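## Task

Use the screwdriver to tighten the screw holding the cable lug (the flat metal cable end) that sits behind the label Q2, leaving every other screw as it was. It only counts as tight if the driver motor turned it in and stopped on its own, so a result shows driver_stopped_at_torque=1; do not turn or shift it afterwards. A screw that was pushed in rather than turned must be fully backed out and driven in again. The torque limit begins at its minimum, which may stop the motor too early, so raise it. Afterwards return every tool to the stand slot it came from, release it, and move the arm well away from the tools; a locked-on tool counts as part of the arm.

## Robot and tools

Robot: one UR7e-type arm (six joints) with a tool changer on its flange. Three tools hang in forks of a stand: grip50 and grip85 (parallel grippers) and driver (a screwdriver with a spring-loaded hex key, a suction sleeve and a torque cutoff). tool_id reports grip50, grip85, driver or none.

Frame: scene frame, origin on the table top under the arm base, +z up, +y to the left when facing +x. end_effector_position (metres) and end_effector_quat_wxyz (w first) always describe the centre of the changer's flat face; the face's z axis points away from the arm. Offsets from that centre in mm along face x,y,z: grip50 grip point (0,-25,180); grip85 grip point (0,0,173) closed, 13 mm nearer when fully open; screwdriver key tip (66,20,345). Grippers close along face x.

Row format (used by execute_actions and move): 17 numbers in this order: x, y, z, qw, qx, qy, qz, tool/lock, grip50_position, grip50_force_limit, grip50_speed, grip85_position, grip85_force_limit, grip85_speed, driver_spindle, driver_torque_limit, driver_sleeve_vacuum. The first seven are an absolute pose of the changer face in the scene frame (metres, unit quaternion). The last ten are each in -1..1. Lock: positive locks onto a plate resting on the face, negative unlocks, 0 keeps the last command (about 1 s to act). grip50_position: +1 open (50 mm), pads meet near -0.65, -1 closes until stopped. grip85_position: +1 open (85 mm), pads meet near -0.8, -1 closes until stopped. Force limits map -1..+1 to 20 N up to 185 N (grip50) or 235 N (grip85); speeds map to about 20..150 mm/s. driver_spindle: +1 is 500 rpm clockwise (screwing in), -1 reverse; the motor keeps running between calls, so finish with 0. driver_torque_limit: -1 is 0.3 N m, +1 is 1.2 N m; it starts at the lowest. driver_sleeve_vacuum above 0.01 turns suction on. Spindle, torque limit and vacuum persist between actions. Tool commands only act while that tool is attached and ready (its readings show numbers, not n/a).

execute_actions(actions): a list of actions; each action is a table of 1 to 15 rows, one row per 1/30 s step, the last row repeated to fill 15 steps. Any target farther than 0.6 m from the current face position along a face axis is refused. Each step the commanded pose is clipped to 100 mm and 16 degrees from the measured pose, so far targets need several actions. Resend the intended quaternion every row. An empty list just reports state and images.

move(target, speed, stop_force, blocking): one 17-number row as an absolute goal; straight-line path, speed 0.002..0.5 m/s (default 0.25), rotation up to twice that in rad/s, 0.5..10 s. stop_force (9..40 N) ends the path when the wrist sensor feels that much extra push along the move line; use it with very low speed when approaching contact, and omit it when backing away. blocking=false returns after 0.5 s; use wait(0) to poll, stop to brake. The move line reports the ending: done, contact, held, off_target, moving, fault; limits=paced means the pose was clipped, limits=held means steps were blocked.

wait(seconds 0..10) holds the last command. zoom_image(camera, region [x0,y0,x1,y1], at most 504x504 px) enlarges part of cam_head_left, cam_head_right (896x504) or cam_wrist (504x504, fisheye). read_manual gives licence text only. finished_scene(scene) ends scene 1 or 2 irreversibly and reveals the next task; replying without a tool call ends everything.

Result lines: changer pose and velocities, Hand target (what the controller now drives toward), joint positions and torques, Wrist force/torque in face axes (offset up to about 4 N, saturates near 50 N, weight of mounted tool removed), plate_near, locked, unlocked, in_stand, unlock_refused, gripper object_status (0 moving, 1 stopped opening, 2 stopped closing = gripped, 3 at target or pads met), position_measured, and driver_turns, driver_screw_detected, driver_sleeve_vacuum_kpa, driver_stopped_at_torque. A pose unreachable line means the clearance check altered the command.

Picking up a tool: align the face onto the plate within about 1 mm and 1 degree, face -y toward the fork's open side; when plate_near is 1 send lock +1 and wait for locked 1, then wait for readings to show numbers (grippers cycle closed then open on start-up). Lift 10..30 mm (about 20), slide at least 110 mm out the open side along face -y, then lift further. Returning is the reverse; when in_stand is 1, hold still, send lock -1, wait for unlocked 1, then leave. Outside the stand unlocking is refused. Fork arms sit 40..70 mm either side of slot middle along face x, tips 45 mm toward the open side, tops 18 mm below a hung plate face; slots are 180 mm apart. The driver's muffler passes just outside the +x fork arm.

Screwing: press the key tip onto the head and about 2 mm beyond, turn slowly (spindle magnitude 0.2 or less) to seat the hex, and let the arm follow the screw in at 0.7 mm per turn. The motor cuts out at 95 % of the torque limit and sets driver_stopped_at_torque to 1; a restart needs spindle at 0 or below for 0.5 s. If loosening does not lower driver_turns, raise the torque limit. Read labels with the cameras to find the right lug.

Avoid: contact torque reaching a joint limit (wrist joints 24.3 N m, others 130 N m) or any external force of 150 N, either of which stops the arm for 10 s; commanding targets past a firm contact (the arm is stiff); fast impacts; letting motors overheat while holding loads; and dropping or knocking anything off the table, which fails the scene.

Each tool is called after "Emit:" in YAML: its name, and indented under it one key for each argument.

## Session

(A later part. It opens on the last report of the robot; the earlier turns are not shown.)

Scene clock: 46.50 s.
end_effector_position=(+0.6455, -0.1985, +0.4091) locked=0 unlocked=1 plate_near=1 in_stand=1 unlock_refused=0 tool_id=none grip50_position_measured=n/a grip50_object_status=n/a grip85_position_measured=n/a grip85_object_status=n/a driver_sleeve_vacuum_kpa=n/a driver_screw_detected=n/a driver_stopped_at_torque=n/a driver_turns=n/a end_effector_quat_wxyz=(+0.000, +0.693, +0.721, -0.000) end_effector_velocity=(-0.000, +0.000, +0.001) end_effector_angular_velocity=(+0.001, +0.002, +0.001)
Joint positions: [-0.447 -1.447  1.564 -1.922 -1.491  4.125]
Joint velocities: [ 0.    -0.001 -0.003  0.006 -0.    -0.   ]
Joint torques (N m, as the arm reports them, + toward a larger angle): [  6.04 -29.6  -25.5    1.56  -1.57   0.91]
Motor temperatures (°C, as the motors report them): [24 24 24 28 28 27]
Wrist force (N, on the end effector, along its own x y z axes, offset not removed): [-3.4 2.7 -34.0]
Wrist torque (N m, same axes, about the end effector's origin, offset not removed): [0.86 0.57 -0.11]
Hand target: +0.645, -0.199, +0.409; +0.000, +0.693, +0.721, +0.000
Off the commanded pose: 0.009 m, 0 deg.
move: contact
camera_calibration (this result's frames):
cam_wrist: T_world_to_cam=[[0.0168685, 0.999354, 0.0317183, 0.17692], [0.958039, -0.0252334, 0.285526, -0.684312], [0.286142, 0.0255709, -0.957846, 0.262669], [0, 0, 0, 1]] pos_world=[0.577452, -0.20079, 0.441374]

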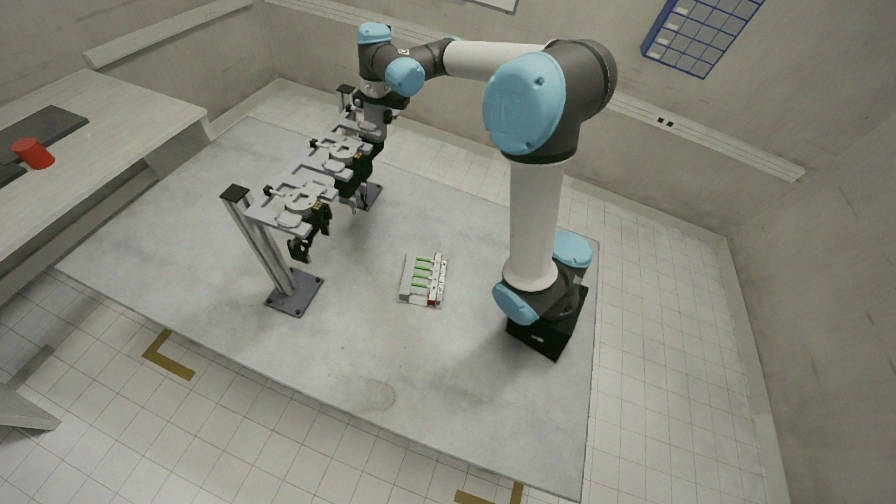

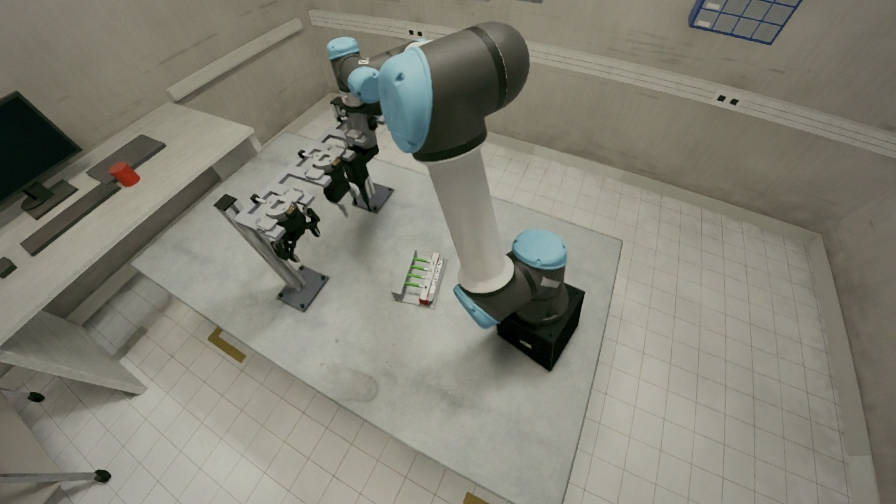

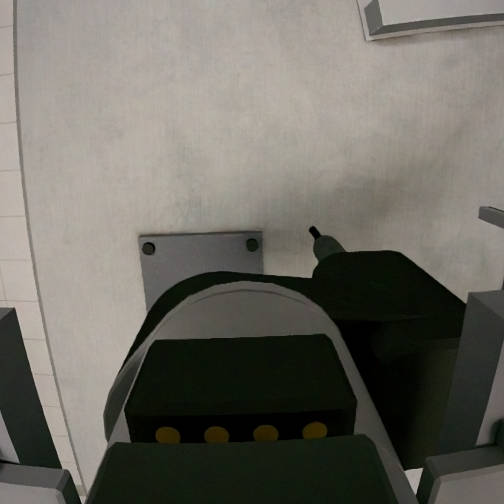

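Emit:
execute_actions:
  actions:
    - [[0.6455,-0.1985,0.4094,0,0.6928,0.7211,0,1,0,0,0,0,0,0,0,0,0]]
    - [[0.6455,-0.1985,0.4094,0,0.6928,0.7211,0,1,0,0,0,0,0,0,0,0,0]]
    - [[0.6455,-0.1985,0.4094,0,0.6928,0.7211,0,1,0,0,0,0,0,0,0,0,0]]

Emit:
move:
  target: [0.6455,-0.1985,0.4295,0,0.6928,0.7211,0,0,0,0,0,0,0,0,0,0,0]
  speed: 0.03

Emit:
move:
  target: [0.5106,-0.2039,0.4295,0,0.6928,0.7211,0,0,0,0,0,0,0,0,0,0,0]
  speed: 0.08

Emit:
move:
  target: [0.35,-0.075,0.44,0,0.7071,0.7071,0,0,0,0,0,0,0,0,0,0,0]

Emit:
zoom_image:
  camera: "cam_wrist"
  region: [220, 130, 380, 270]

Scene clock: 54.13 s.
end_effector_position=(+0.6455, -0.1985, +0.4095) locked=1 unlocked=0 plate_near=1 in_stand=1 unlock_refused=0 tool_id=driver grip50_position_measured=n/a grip50_object_status=n/a grip85_position_measured=n/a grip85_object_status=n/a driver_sleeve_vacuum_kpa=n/a driver_screw_detected=n/a driver_stopped_at_torque=n/a driver_turns=n/a end_effector_quat_wxyz=(+0.000, +0.693, +0.721, +0.000) end_effector_velocity=(+0.000, +0.000, +0.001) end_effector_angular_velocity=(-0.001, -0.002, +0.001)
Joint positions: [-0.447 -1.448  1.563 -1.921 -1.491  4.125]
Joint velocities: [ 0.001 -0.001 -0.    -0.001 -0.    -0.001]
Joint torques (N m, as the arm reports them, + toward a larger angle): [ -5.2  -41.28 -23.27  -6.06  -0.09  -1.11]
Motor temperatures (°C, as the motors report them): [24 24 24 28 28 27]
Wrist force (N, on the end effector, along its own x y z axes, offset not removed): [-0.6 -2.8 -26.6]
Wrist torque (N m, same axes, about the end effector's origin, offset not removed): [0.40 1.25 -0.14]
Hand target: +0.645, -0.198, +0.409; -0.000, +0.693, +0.721, +0.000
Off the commanded pose: 0.000 m, 0 deg.
camera_calibration (this result's frames):
cam_wrist: T_world_to_cam=[[0.0164321, 0.999362, 0.0317091, 0.177221], [0.957987, -0.024818, 0.285736, -0.684493], [0.28634, 0.0256817, -0.957784, 0.262972], [0, 0, 0, 1]] pos_world=[0.577523, -0.200849, 0.441835]

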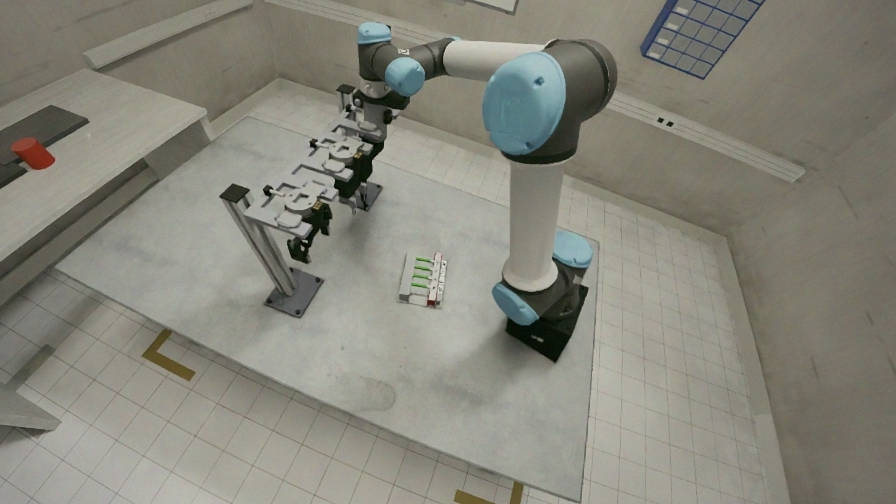

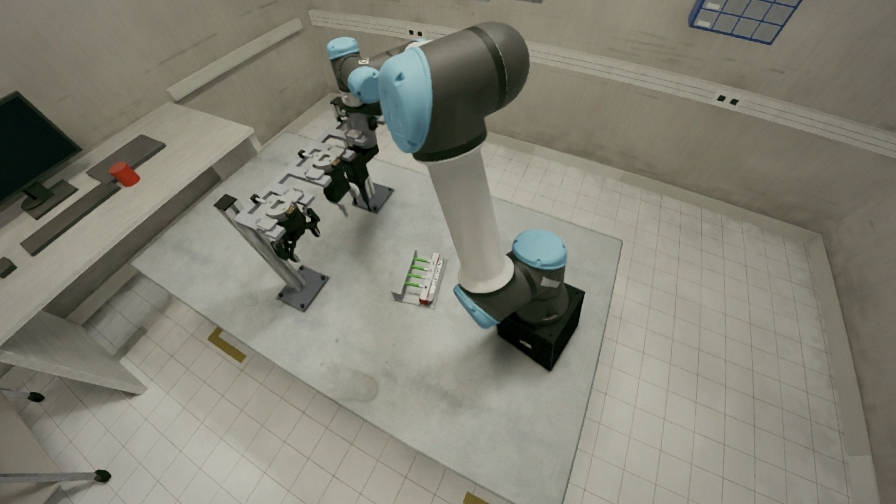

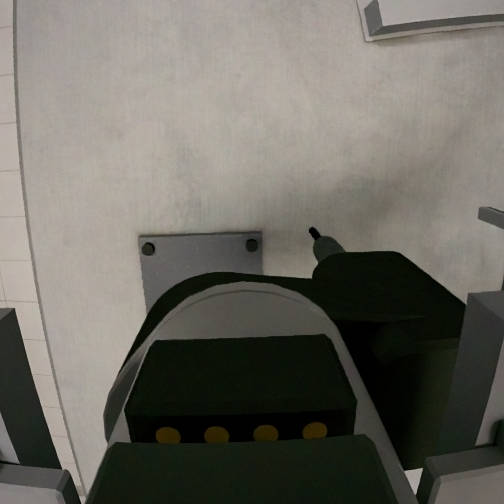

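Scene clock: 55.13 s.
end_effector_position=(+0.6455, -0.1985, +0.4293) locked=1 unlocked=0 plate_near=1 in_stand=0 unlock_refused=0 tool_id=driver grip50_position_measured=n/a grip50_object_status=n/a grip85_position_measured=n/a grip85_object_status=n/a driver_sleeve_vacuum_kpa=0 driver_screw_detected=0 driver_stopped_at_torque=0 driver_turns=0.00 end_effector_quat_wxyz=(+0.000, +0.693, +0.721, +0.000) end_effector_velocity=(-0.000, +0.000, +0.001) end_effector_angular_velocity=(+0.001, +0.001, +0.001)
Joint positions: [-0.45  -1.463  1.532 -1.873 -1.49   4.122]
Joint velocities: [ 0.    -0.001 -0.002  0.004  0.    -0.   ]
Joint torques (N m, as the arm reports them, + toward a larger angle): [ -6.99 -69.24 -54.6   -3.29   2.95  -1.33]
Motor temperatures (°C, as the motors report them): [24 24 24 28 28 27]
Wrist force (N, on the end effector, along its own x y z axes, offset not removed): [-2.9 1.7 -0.4]
Wrist torque (N m, same axes, about the end effector's origin, offset not removed): [0.15 0.14 -0.03]
Hand target: +0.646, -0.199, +0.429; +0.000, +0.693, +0.721, +0.000
Off the commanded pose: 0.000 m, 0 deg.
move: done
camera_calibration (this result's frames):
cam_wrist: T_world_to_cam=[[0.016464, 0.999359, 0.0317776, 0.176566], [0.958055, -0.0248619, 0.285503, -0.690114], [0.28611, 0.0257442, -0.957851, 0.282137], [0, 0, 0, 1]] pos_world=[0.577538, -0.200874, 0.461664]

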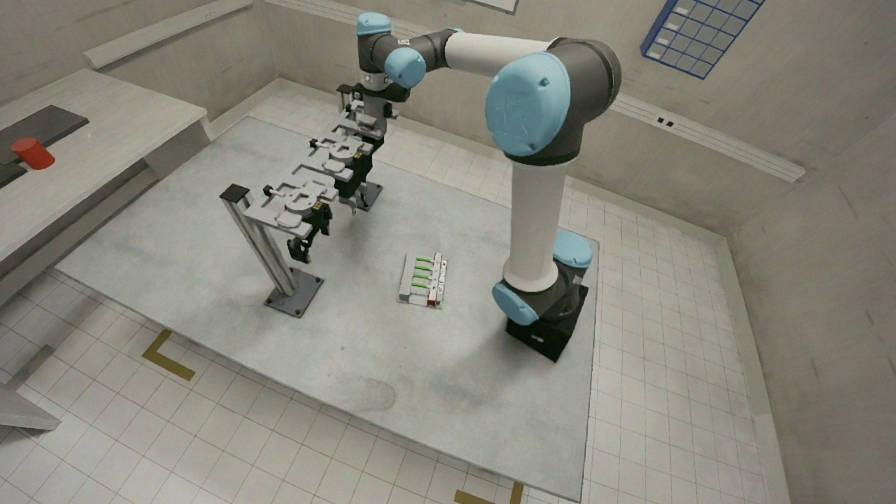

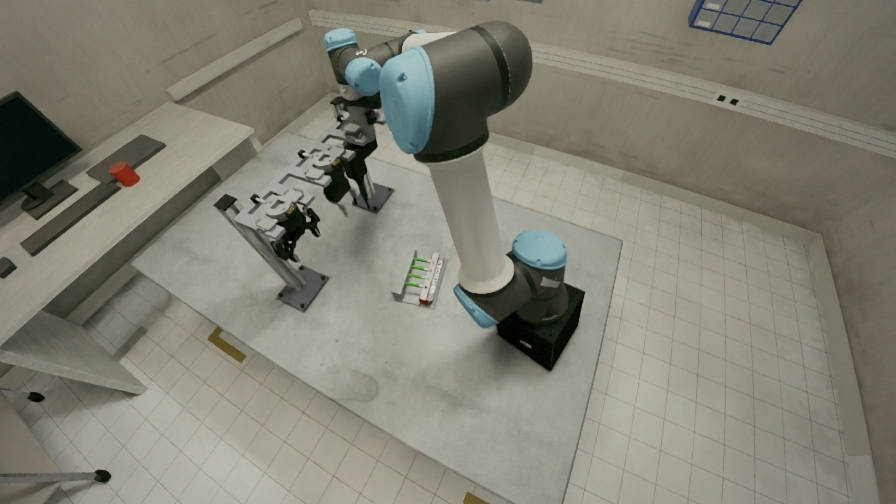

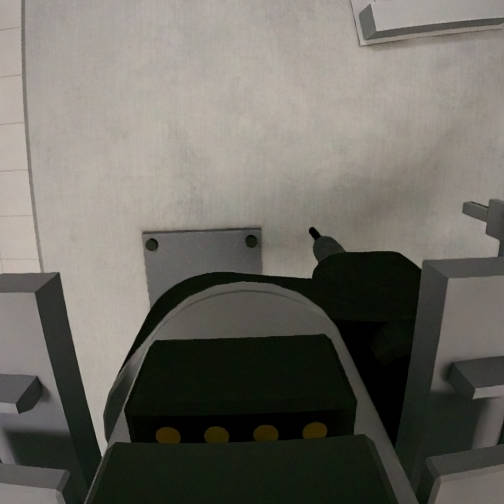

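Scene clock: 57.23 s.
end_effector_position=(+0.5108, -0.2038, +0.4297) locked=1 unlocked=0 plate_near=1 in_stand=0 unlock_refused=0 tool_id=driver grip50_position_measured=n/a grip50_object_status=n/a grip85_position_measured=n/a grip85_object_status=n/a driver_sleeve_vacuum_kpa=0 driver_screw_detected=0 driver_stopped_at_torque=0 driver_turns=0.00 end_effector_quat_wxyz=(-0.000, +0.693, +0.721, +0.000) end_effector_velocity=(-0.002, -0.001, +0.000) end_effector_angular_velocity=(+0.000, +0.000, -0.002)
Joint positions: [-0.629 -1.753  1.886 -1.92  -1.45   3.947]
Joint velocities: [-0.005 -0.004  0.005  0.001  0.001 -0.003]
Joint torques (N m, as the arm reports them, + toward a larger angle): [ -8.05 -49.54 -25.1   -3.56   2.78  -1.28]
Motor temperatures (°C, as the motors report them): [24 24 24 28 28 27]
Wrist force (N, on the end effector, along its own x y z axes, offset not removed): [-1.9 1.0 2.3]
Wrist torque (N m, same axes, about the end effector's origin, offset not removed): [-0.10 0.04 0.07]
Hand target: +0.511, -0.204, +0.430; -0.000, +0.693, +0.721, +0.000
Off the commanded pose: 0.000 m, 0 deg.
move: done
camera_calibration (this result's frames):
cam_wrist: T_world_to_cam=[[0.0165683, 0.999345, 0.0321624, 0.183804], [0.957983, -0.0250782, 0.285727, -0.561326], [0.286346, 0.026077, -0.957771, 0.321085], [0, 0, 0, 1]] pos_world=[0.442754, -0.206133, 0.462001]

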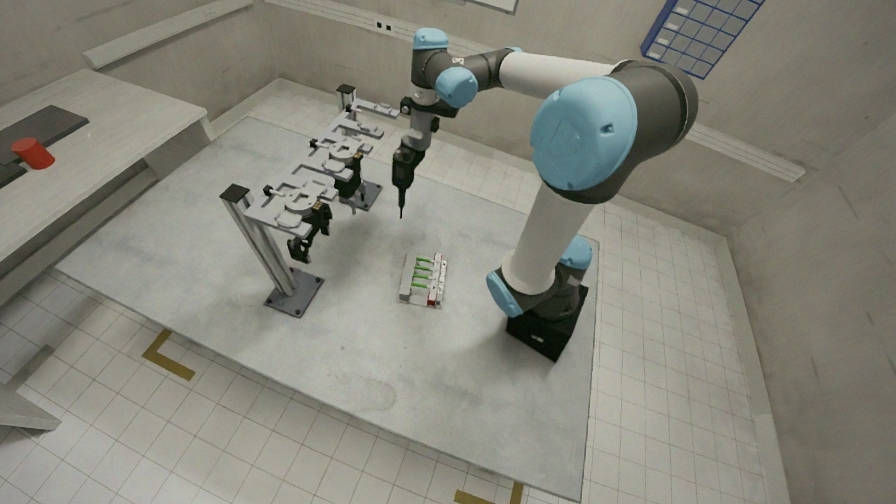

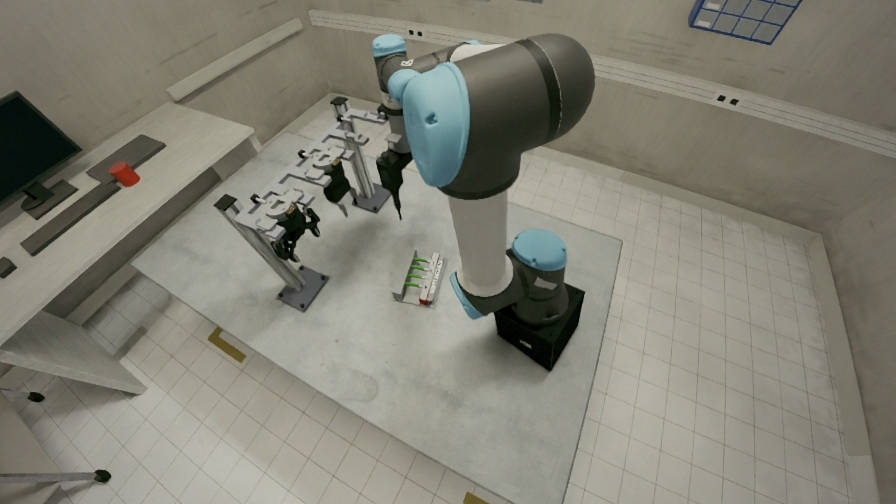

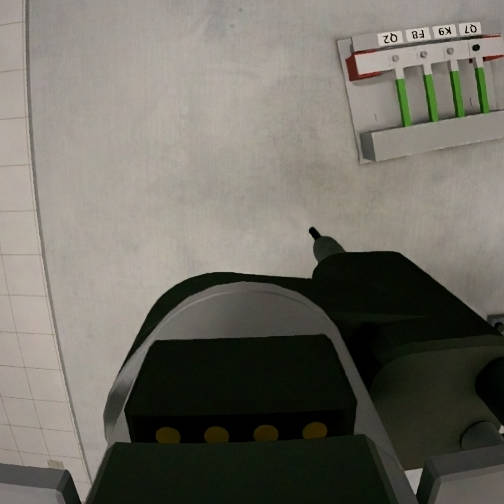

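Scene clock: 58.67 s.
end_effector_position=(+0.3503, -0.0750, +0.4402) locked=1 unlocked=0 plate_near=1 in_stand=0 unlock_refused=0 tool_id=driver grip50_position_measured=n/a grip50_object_status=n/a grip85_position_measured=n/a grip85_object_status=n/a driver_sleeve_vacuum_kpa=0 driver_screw_detected=0 driver_stopped_at_torque=0 driver_turns=0.00 end_effector_quat_wxyz=(-0.000, +0.707, +0.707, +0.000) end_effector_velocity=(-0.002, +0.001, +0.001) end_effector_angular_velocity=(-0.000, -0.001, -0.001)
Joint positions: [-0.684 -2.322  2.269 -1.727 -1.438  3.932]
Joint velocities: [-0.004 -0.009  0.002  0.007  0.001 -0.003]
Joint torques (N m, as the arm reports them, + toward a larger angle): [ -2.48 -18.84 -27.55  -3.48   3.1   -1.46]
Motor temperatures (°C, as the motors report them): [24 24 24 28 28 27]
Wrist force (N, on the end effector, along its own x y z axes, offset not removed): [-2.7 3.1 -0.2]
Wrist torque (N m, same axes, about the end effector's origin, offset not removed): [0.33 0.22 0.09]
Hand target: +0.350, -0.075, +0.440; -0.000, +0.707, +0.707, +0.000
Off the commanded pose: 0.000 m, 0 deg.
move: done
camera_calibration (this result's frames):
cam_wrist: T_world_to_cam=[[0.0564685, 0.997896, 0.0318703, 0.0434767], [0.95628, -0.0632328, 0.285534, -0.409601], [0.286948, 0.0143533, -0.957839, 0.372664], [0, 0, 0, 1]] pos_world=[0.282303, -0.0746344, 0.472522]

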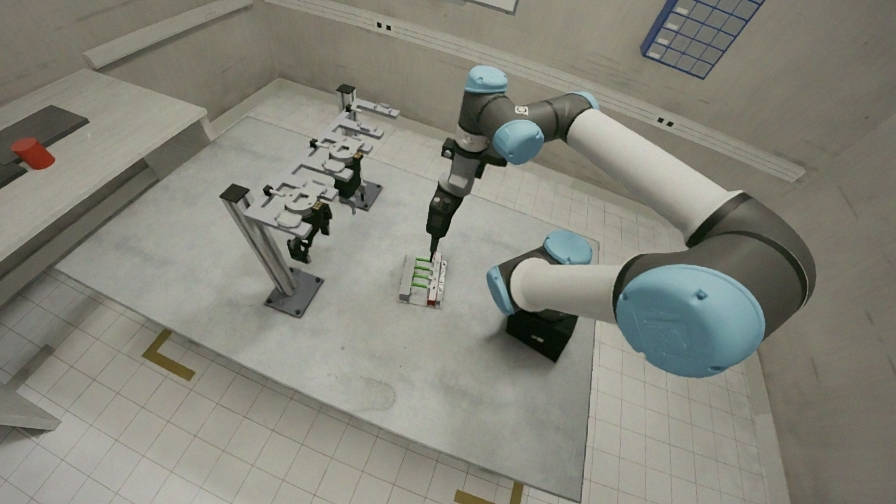

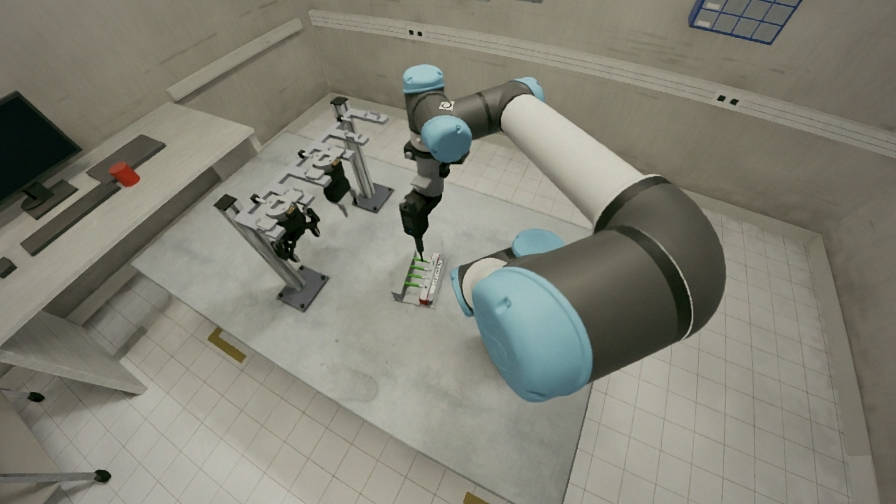

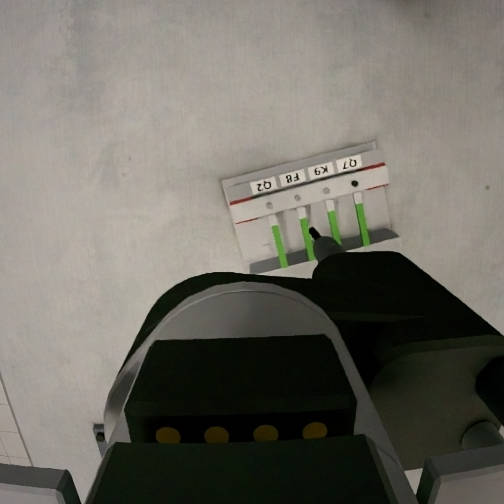

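Region (220, 130, 380, 270) of cam_wrist's 504x504 image, scaled by 3.150, with more detail than that image has; it fills the top 441 rows of this view, and the rest is white.

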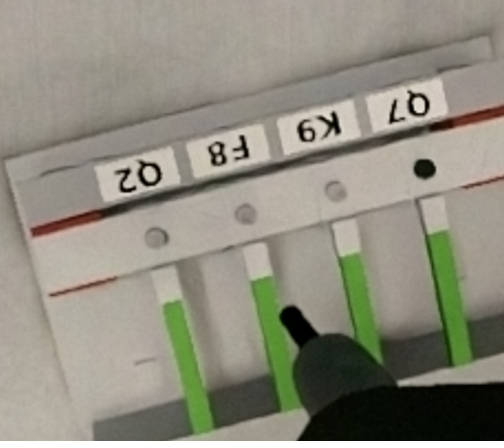

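Emit:
move:
  target: [0.3298,-0.1138,0.402,0,0.7071,0.7071,0,0,0,0,0,0,0,0,0,0,0]
  speed: 0.08

Emit:
zoom_image:
  camera: "cam_wrist"
  region: [285, 200, 345, 260]

Scene clock: 64.70 s.
end_effector_position=(+0.3298, -0.1136, +0.4022) locked=1 unlocked=0 plate_near=1 in_stand=0 unlock_refused=0 tool_id=driver grip50_position_measured=n/a grip50_object_status=n/a grip85_position_measured=n/a grip85_object_status=n/a driver_sleeve_vacuum_kpa=0 driver_screw_detected=0 driver_stopped_at_torque=0 driver_turns=0.00 end_effector_quat_wxyz=(+0.000, +0.707, +0.707, +0.000) end_effector_velocity=(-0.001, -0.002, -0.002) end_effector_angular_velocity=(+0.002, +0.001, -0.003)
Joint positions: [-0.858 -2.32   2.363 -1.797 -1.404  3.76 ]
Joint velocities: [-0.007  0.003  0.003 -0.003  0.002 -0.005]
Joint torques (N m, as the arm reports them, + toward a larger angle): [ -4.36   2.   -26.26  -6.42   2.82  -1.38]
Motor temperatures (°C, as the motors report them): [24 24 24 28 28 27]
Wrist force (N, on the end effector, along its own x y z axes, offset not removed): [-1.3 1.8 1.3]
Wrist torque (N m, same axes, about the end effector's origin, offset not removed): [0.14 0.18 0.07]
Hand target: +0.330, -0.114, +0.402; +0.000, +0.707, +0.707, +0.000
Off the commanded pose: 0.000 m, 0 deg.
move: done
camera_calibration (this result's frames):
cam_wrist: T_world_to_cam=[[0.0565349, 0.997886, 0.0320656, 0.0842431], [0.956202, -0.0633561, 0.285769, -0.38157], [0.287196, 0.0145053, -0.957762, 0.34259], [0, 0, 0, 1]] pos_world=[0.261705, -0.113209, 0.434459]

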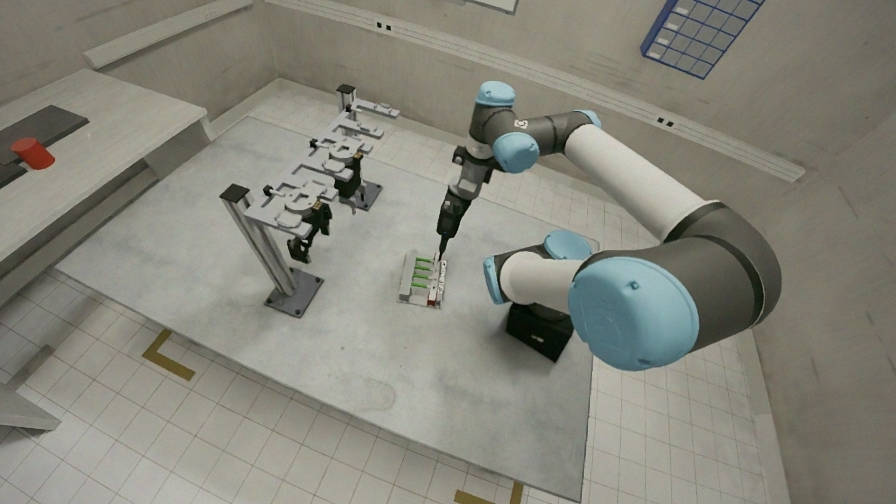

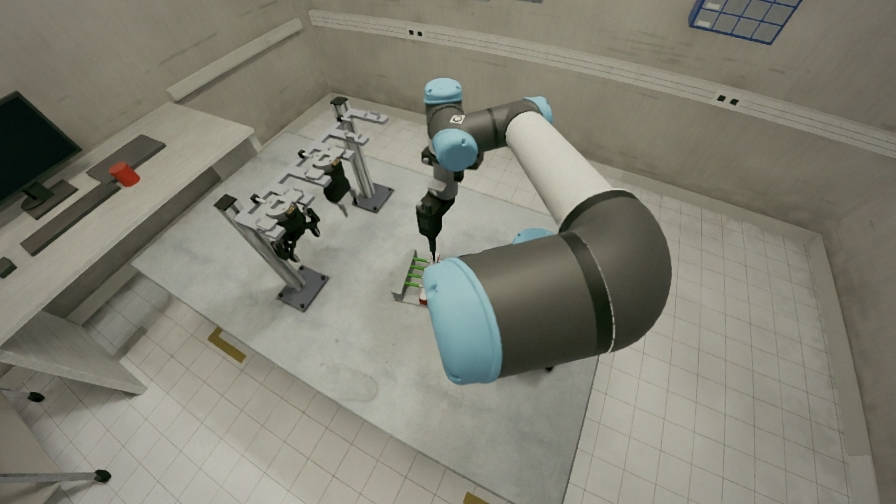

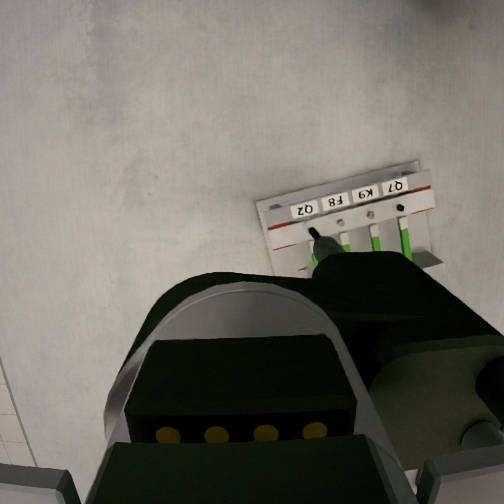

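Region (285, 200, 345, 260) of cam_wrist's 504x504 image, scaled by 8.400, with more detail than that image has.

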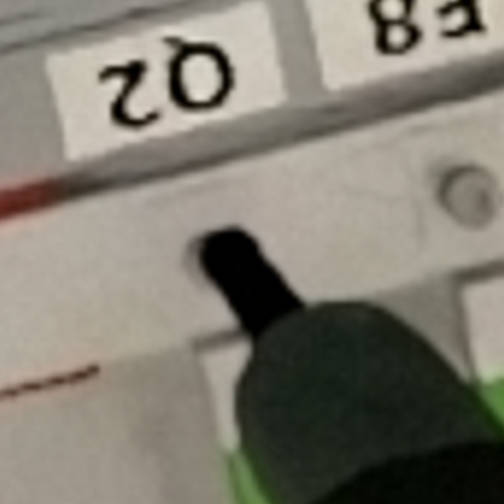

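Emit:
move:
  target: [0.3324,-0.1138,0.396,0,0.7071,0.7071,0,0,0,0,0,0,0,0,0,0,0]
  speed: 0.03

Emit:
zoom_image:
  camera: "cam_wrist"
  region: [285, 200, 345, 260]

Emit:
zoom_image:
  camera: "cam_head_left"
  region: [410, 235, 460, 285]

Scene clock: 73.20 s.
end_effector_position=(+0.3323, -0.1138, +0.3962) locked=1 unlocked=0 plate_near=1 in_stand=0 unlock_refused=0 tool_id=driver grip50_position_measured=n/a grip50_object_status=n/a grip85_position_measured=n/a grip85_object_status=n/a driver_sleeve_vacuum_kpa=0 driver_screw_detected=0 driver_stopped_at_torque=0 driver_turns=0.00 end_effector_quat_wxyz=(-0.000, +0.707, +0.707, +0.000) end_effector_velocity=(+0.001, -0.000, -0.002) end_effector_angular_velocity=(-0.001, -0.000, +0.002)
Joint positions: [-0.843 -2.303  2.372 -1.826 -1.407  3.775]
Joint velocities: [ 0.005  0.005  0.003 -0.009 -0.001  0.003]
Joint torques (N m, as the arm reports them, + toward a larger angle): [ 12.08   1.09 -25.71  -6.73  -1.23   1.1 ]
Motor temperatures (°C, as the motors report them): [24 24 24 28 28 27]
Wrist force (N, on the end effector, along its own x y z axes, offset not removed): [-3.3 2.2 2.8]
Wrist torque (N m, same axes, about the end effector's origin, offset not removed): [0.27 0.39 0.00]
Hand target: +0.332, -0.114, +0.396; -0.000, +0.707, +0.707, -0.000
Off the commanded pose: 0.000 m, 0 deg.
move: done
camera_calibration (this result's frames):
cam_wrist: T_world_to_cam=[[0.0564307, 0.9979, 0.031795, 0.0846399], [0.956301, -0.0631741, 0.285478, -0.3822], [0.286887, 0.0142959, -0.957858, 0.336234], [0, 0, 0, 1]] pos_world=[0.264261, -0.113414, 0.428483]

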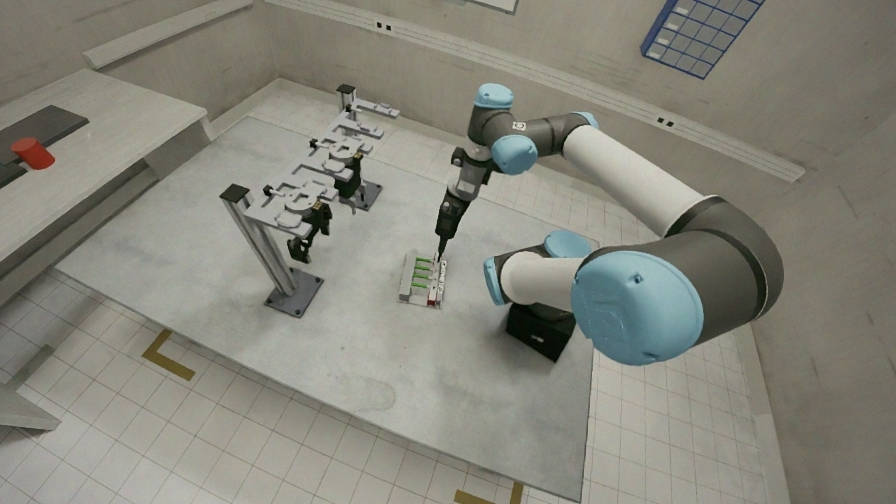

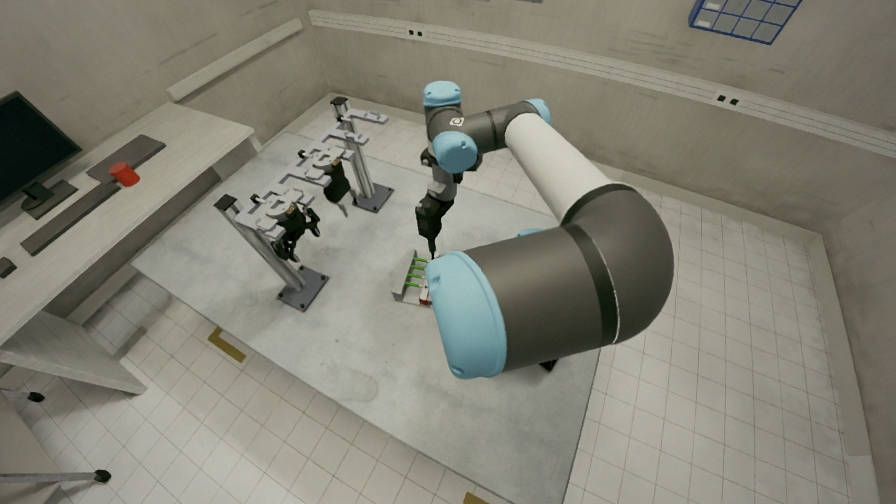

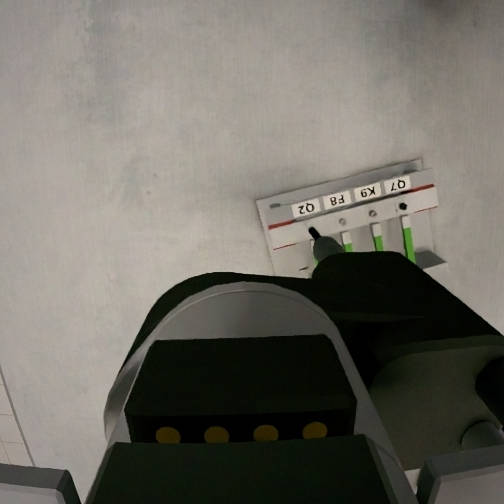

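Region (285, 200, 345, 260) of cam_wrist's 504x504 image, scaled by 8.400, with more detail than that image has.

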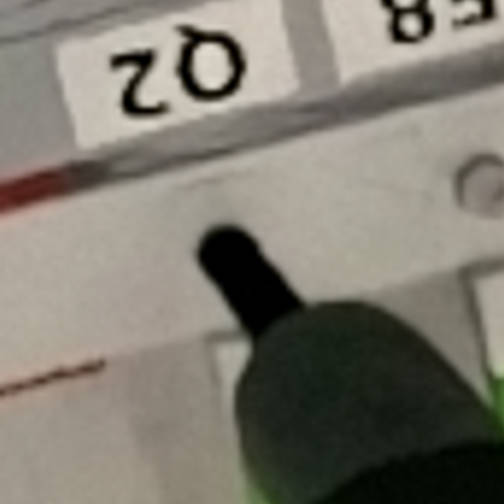

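Region (410, 235, 460, 285) of cam_head_left's 896x504 image, scaled by 10.080, with more detail than that image has.

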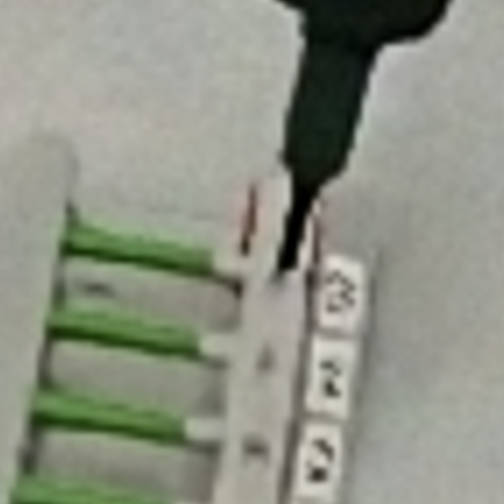

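Emit:
execute_actions:
  actions: []

Emit:
move:
  target: [0.3325,-0.1136,0.388,0,0.7071,0.7071,0,0,0,0,0,0,0,0,0,1,0]
  speed: 0.006
  stop_force: 14

Emit:
execute_actions:
  actions:
    - [[0.3325,-0.1136,0.3875,0,0.7071,0.7071,0,0,0,0,0,0,0,0,0.15,1,1]]
    - [[0.3325,-0.1136,0.387,0,0.7071,0.7071,0,0,0,0,0,0,0,0,0.15,1,1]]
    - [[0.3325,-0.1136,0.387,0,0.7071,0.7071,0,0,0,0,0,0,0,0,0,1,1]]

Emit:
zoom_image:
  camera: "cam_wrist"
  region: [285,200,345,260]

Scene clock: 87.43 s.
end_effector_position=(+0.3324, -0.1138, +0.3960) locked=1 unlocked=0 plate_near=1 in_stand=0 unlock_refused=0 tool_id=driver grip50_position_measured=n/a grip50_object_status=n/a grip85_position_measured=n/a grip85_object_status=n/a driver_sleeve_vacuum_kpa=0 driver_screw_detected=0 driver_stopped_at_torque=0 driver_turns=0.00 end_effector_quat_wxyz=(-0.000, +0.707, +0.707, -0.000) end_effector_velocity=(+0.000, -0.000, +0.001) end_effector_angular_velocity=(-0.002, -0.001, -0.000)
Joint positions: [-0.843 -2.303  2.373 -1.827 -1.407  3.775]
Joint velocities: [-0.001 -0.001 -0.001 -0.001 -0.    -0.   ]
Joint torques (N m, as the arm reports them, + toward a larger angle): [ 12.05   1.16 -26.3   -6.62  -1.41   1.06]
Motor temperatures (°C, as the motors report them): [24 24 24 28 28 27]
Wrist force (N, on the end effector, along its own x y z axes, offset not removed): [0.5 0.4 1.4]
Wrist torque (N m, same axes, about the end effector's origin, offset not removed): [0.31 0.05 0.06]
Hand target: +0.332, -0.114, +0.396; -0.000, +0.707, +0.707, -0.000
Off the commanded pose: 0.000 m, 0 deg.
camera_calibration (this result's frames):
cam_wrist: T_world_to_cam=[[0.0564292, 0.997901, 0.0317545, 0.0846606], [0.956305, -0.0631609, 0.285465, -0.382228], [0.286872, 0.0142584, -0.957863, 0.33605], [0, 0, 0, 1]] pos_world=[0.264346, -0.113416, 0.428314]

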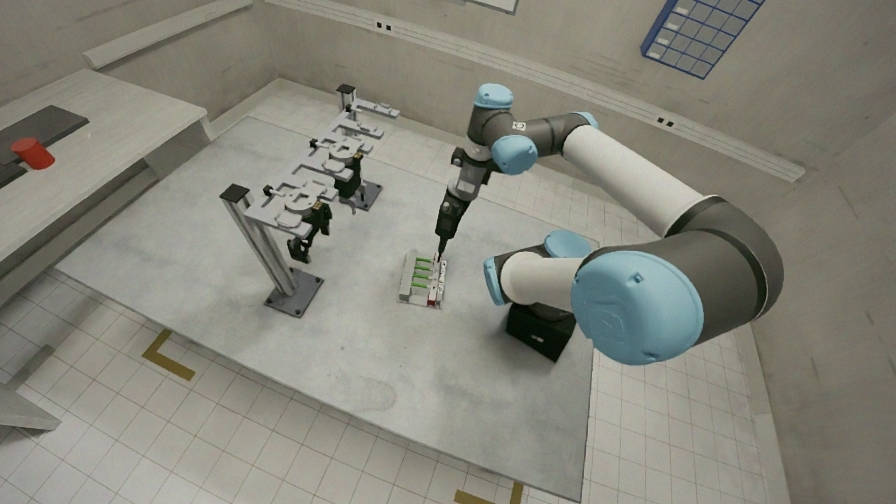

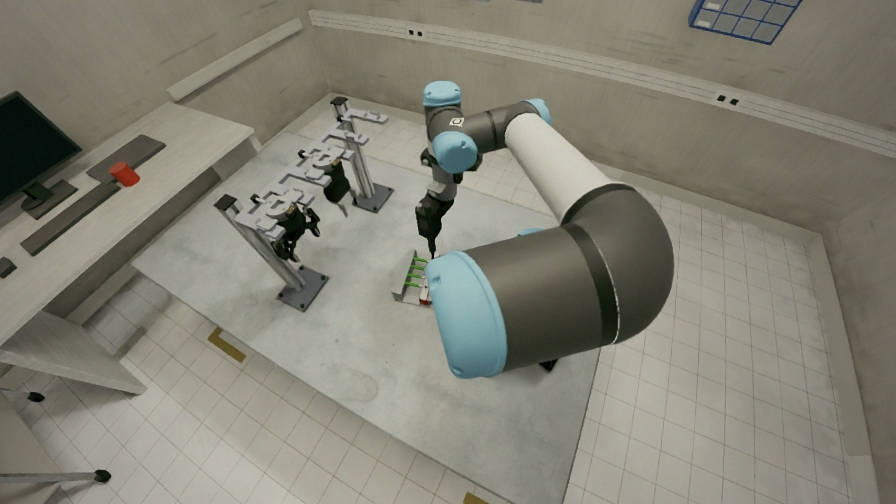

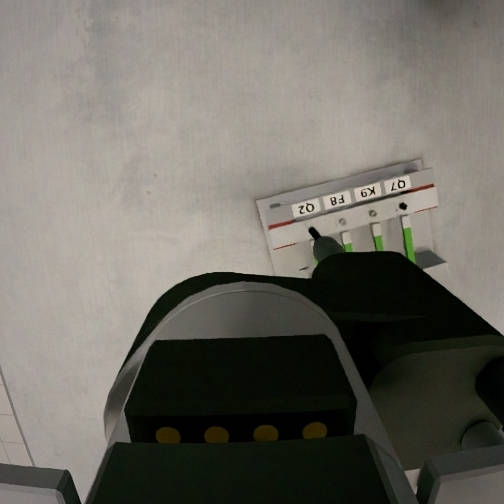

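Scene clock: 89.00 s.
end_effector_position=(+0.3325, -0.1136, +0.3881) locked=1 unlocked=0 plate_near=1 in_stand=0 unlock_refused=0 tool_id=driver grip50_position_measured=n/a grip50_object_status=n/a grip85_position_measured=n/a grip85_object_status=n/a driver_sleeve_vacuum_kpa=0 driver_screw_detected=0 driver_stopped_at_torque=0 driver_turns=0.00 end_effector_quat_wxyz=(-0.000, +0.707, +0.707, -0.000) end_effector_velocity=(-0.000, +0.000, -0.001) end_effector_angular_velocity=(-0.001, -0.001, +0.002)
Joint positions: [-0.835 -2.293  2.39  -1.855 -1.409  3.783]
Joint velocities: [ 0.002 -0.001  0.002 -0.003 -0.    -0.001]
Joint torques (N m, as the arm reports them, + toward a larger angle): [ 12.76   1.02 -23.35  -6.66  -1.35   1.11]
Motor temperatures (°C, as the motors report them): [24 24 24 28 28 27]
Wrist force (N, on the end effector, along its own x y z axes, offset not removed): [-1.6 0.6 -4.7]
Wrist torque (N m, same axes, about the end effector's origin, offset not removed): [0.32 0.28 -0.13]
Hand target: +0.332, -0.114, +0.388; -0.000, +0.707, +0.707, -0.000
Off the commanded pose: 0.000 m, 0 deg.
move: done
camera_calibration (this result's frames):
cam_wrist: T_world_to_cam=[[0.0564328, 0.997901, 0.0317623, 0.0847009], [0.956301, -0.0631667, 0.285479, -0.380056], [0.286886, 0.0142639, -0.957859, 0.328441], [0, 0, 0, 1]] pos_world=[0.264443, -0.113215, 0.420408]

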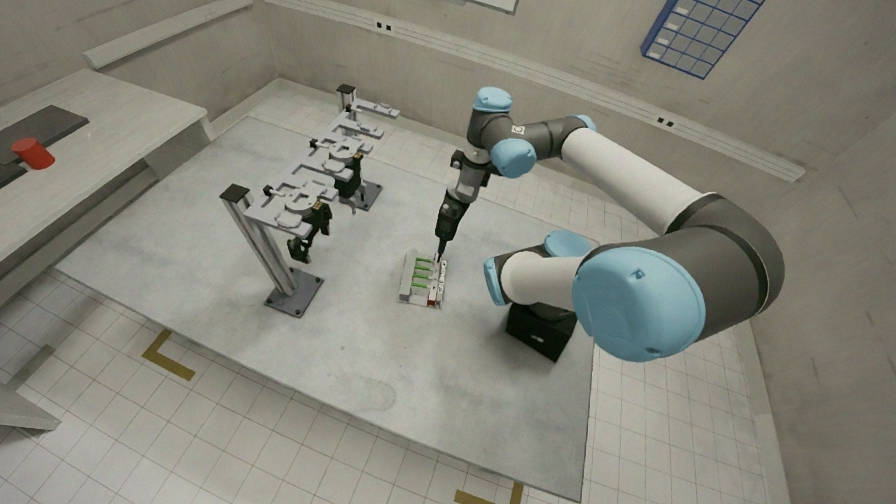

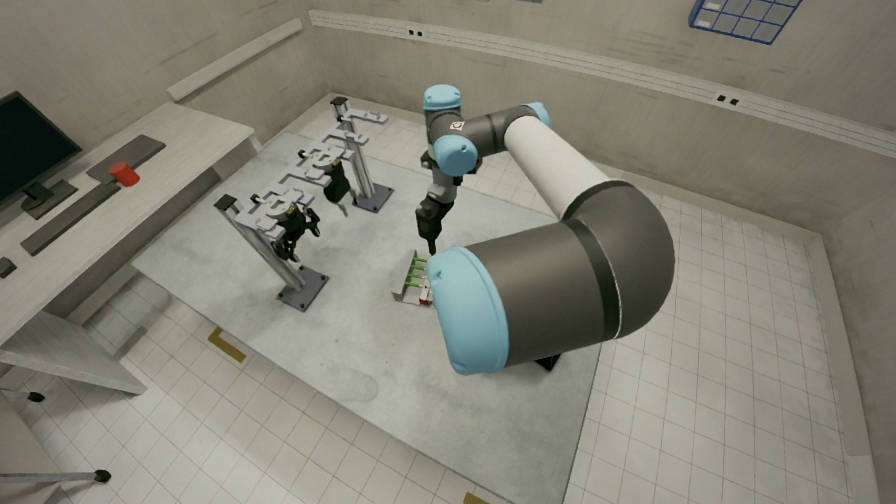

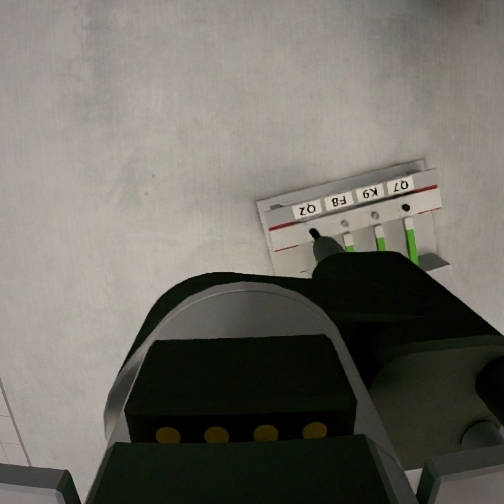

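Scene clock: 90.50 s.
end_effector_position=(+0.3325, -0.1136, +0.3870) locked=1 unlocked=0 plate_near=1 in_stand=0 unlock_refused=0 tool_id=driver grip50_position_measured=n/a grip50_object_status=n/a grip85_position_measured=n/a grip85_object_status=n/a driver_sleeve_vacuum_kpa=14 driver_screw_detected=0 driver_stopped_at_torque=0 driver_turns=1.22 end_effector_quat_wxyz=(+0.000, +0.707, +0.707, -0.000) end_effector_velocity=(-0.000, -0.000, -0.001) end_effector_angular_velocity=(+0.001, +0.001, -0.001)
Joint positions: [-0.835 -2.291  2.392 -1.859 -1.409  3.783]
Joint velocities: [-0.001  0.001  0.001 -0.001  0.     0.   ]
Joint torques (N m, as the arm reports them, + toward a larger angle): [ 12.25   2.37 -23.28  -6.33  -1.66   1.18]
Motor temperatures (°C, as the motors report them): [24 24 24 28 28 27]
Wrist force (N, on the end effector, along its own x y z axes, offset not removed): [1.1 1.3 -6.7]
Wrist torque (N m, same axes, about the end effector's origin, offset not removed): [0.19 0.44 -0.15]
Hand target: +0.332, -0.114, +0.387; -0.000, +0.707, +0.707, -0.000
Off the commanded pose: 0.000 m, 0 deg.
camera_calibration (this result's frames):
cam_wrist: T_world_to_cam=[[0.0564376, 0.9979, 0.0317743, 0.0847426], [0.956297, -0.0631751, 0.285492, -0.379765], [0.2869, 0.0142732, -0.957854, 0.327386], [0, 0, 0, 1]] pos_world=[0.264459, -0.113229, 0.419315]

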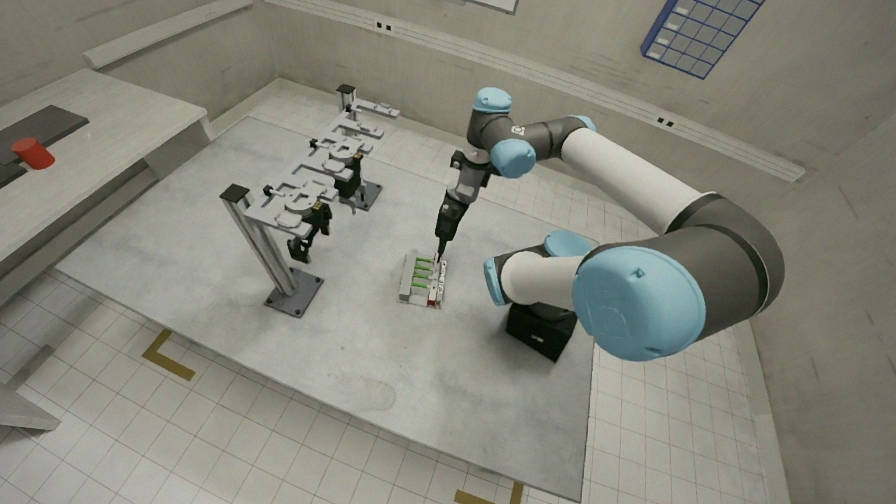

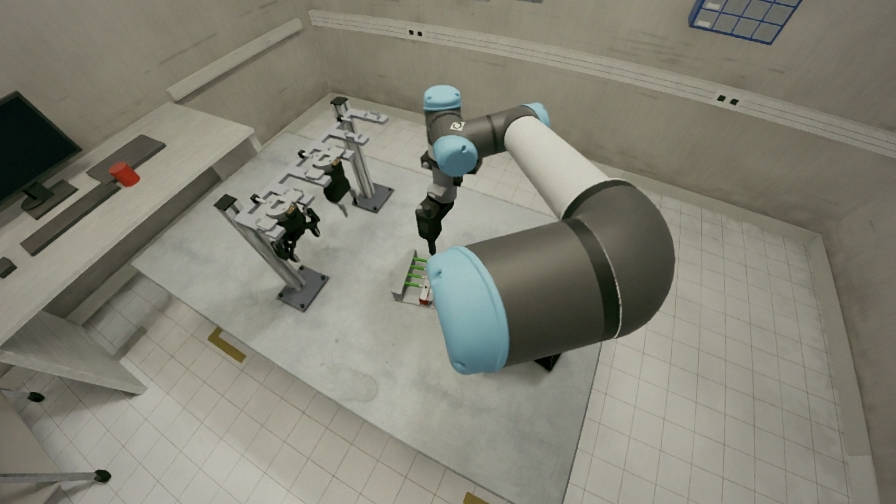

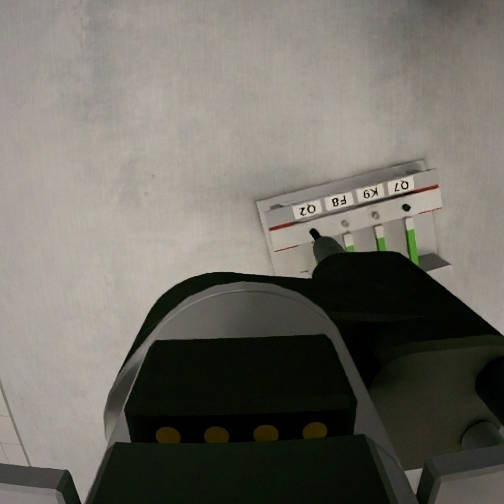

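Region (285, 200, 345, 260) of cam_wrist's 504x504 image, scaled by 8.400, with more detail than that image has.

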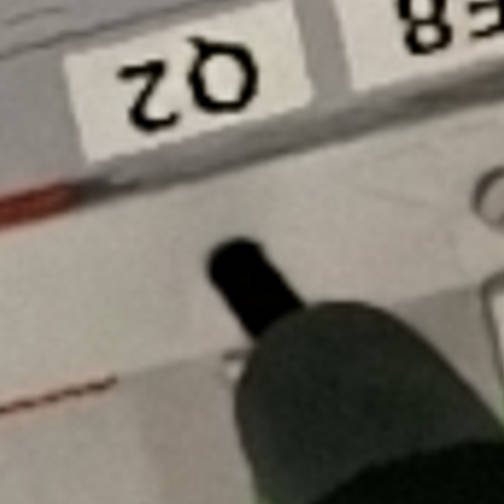

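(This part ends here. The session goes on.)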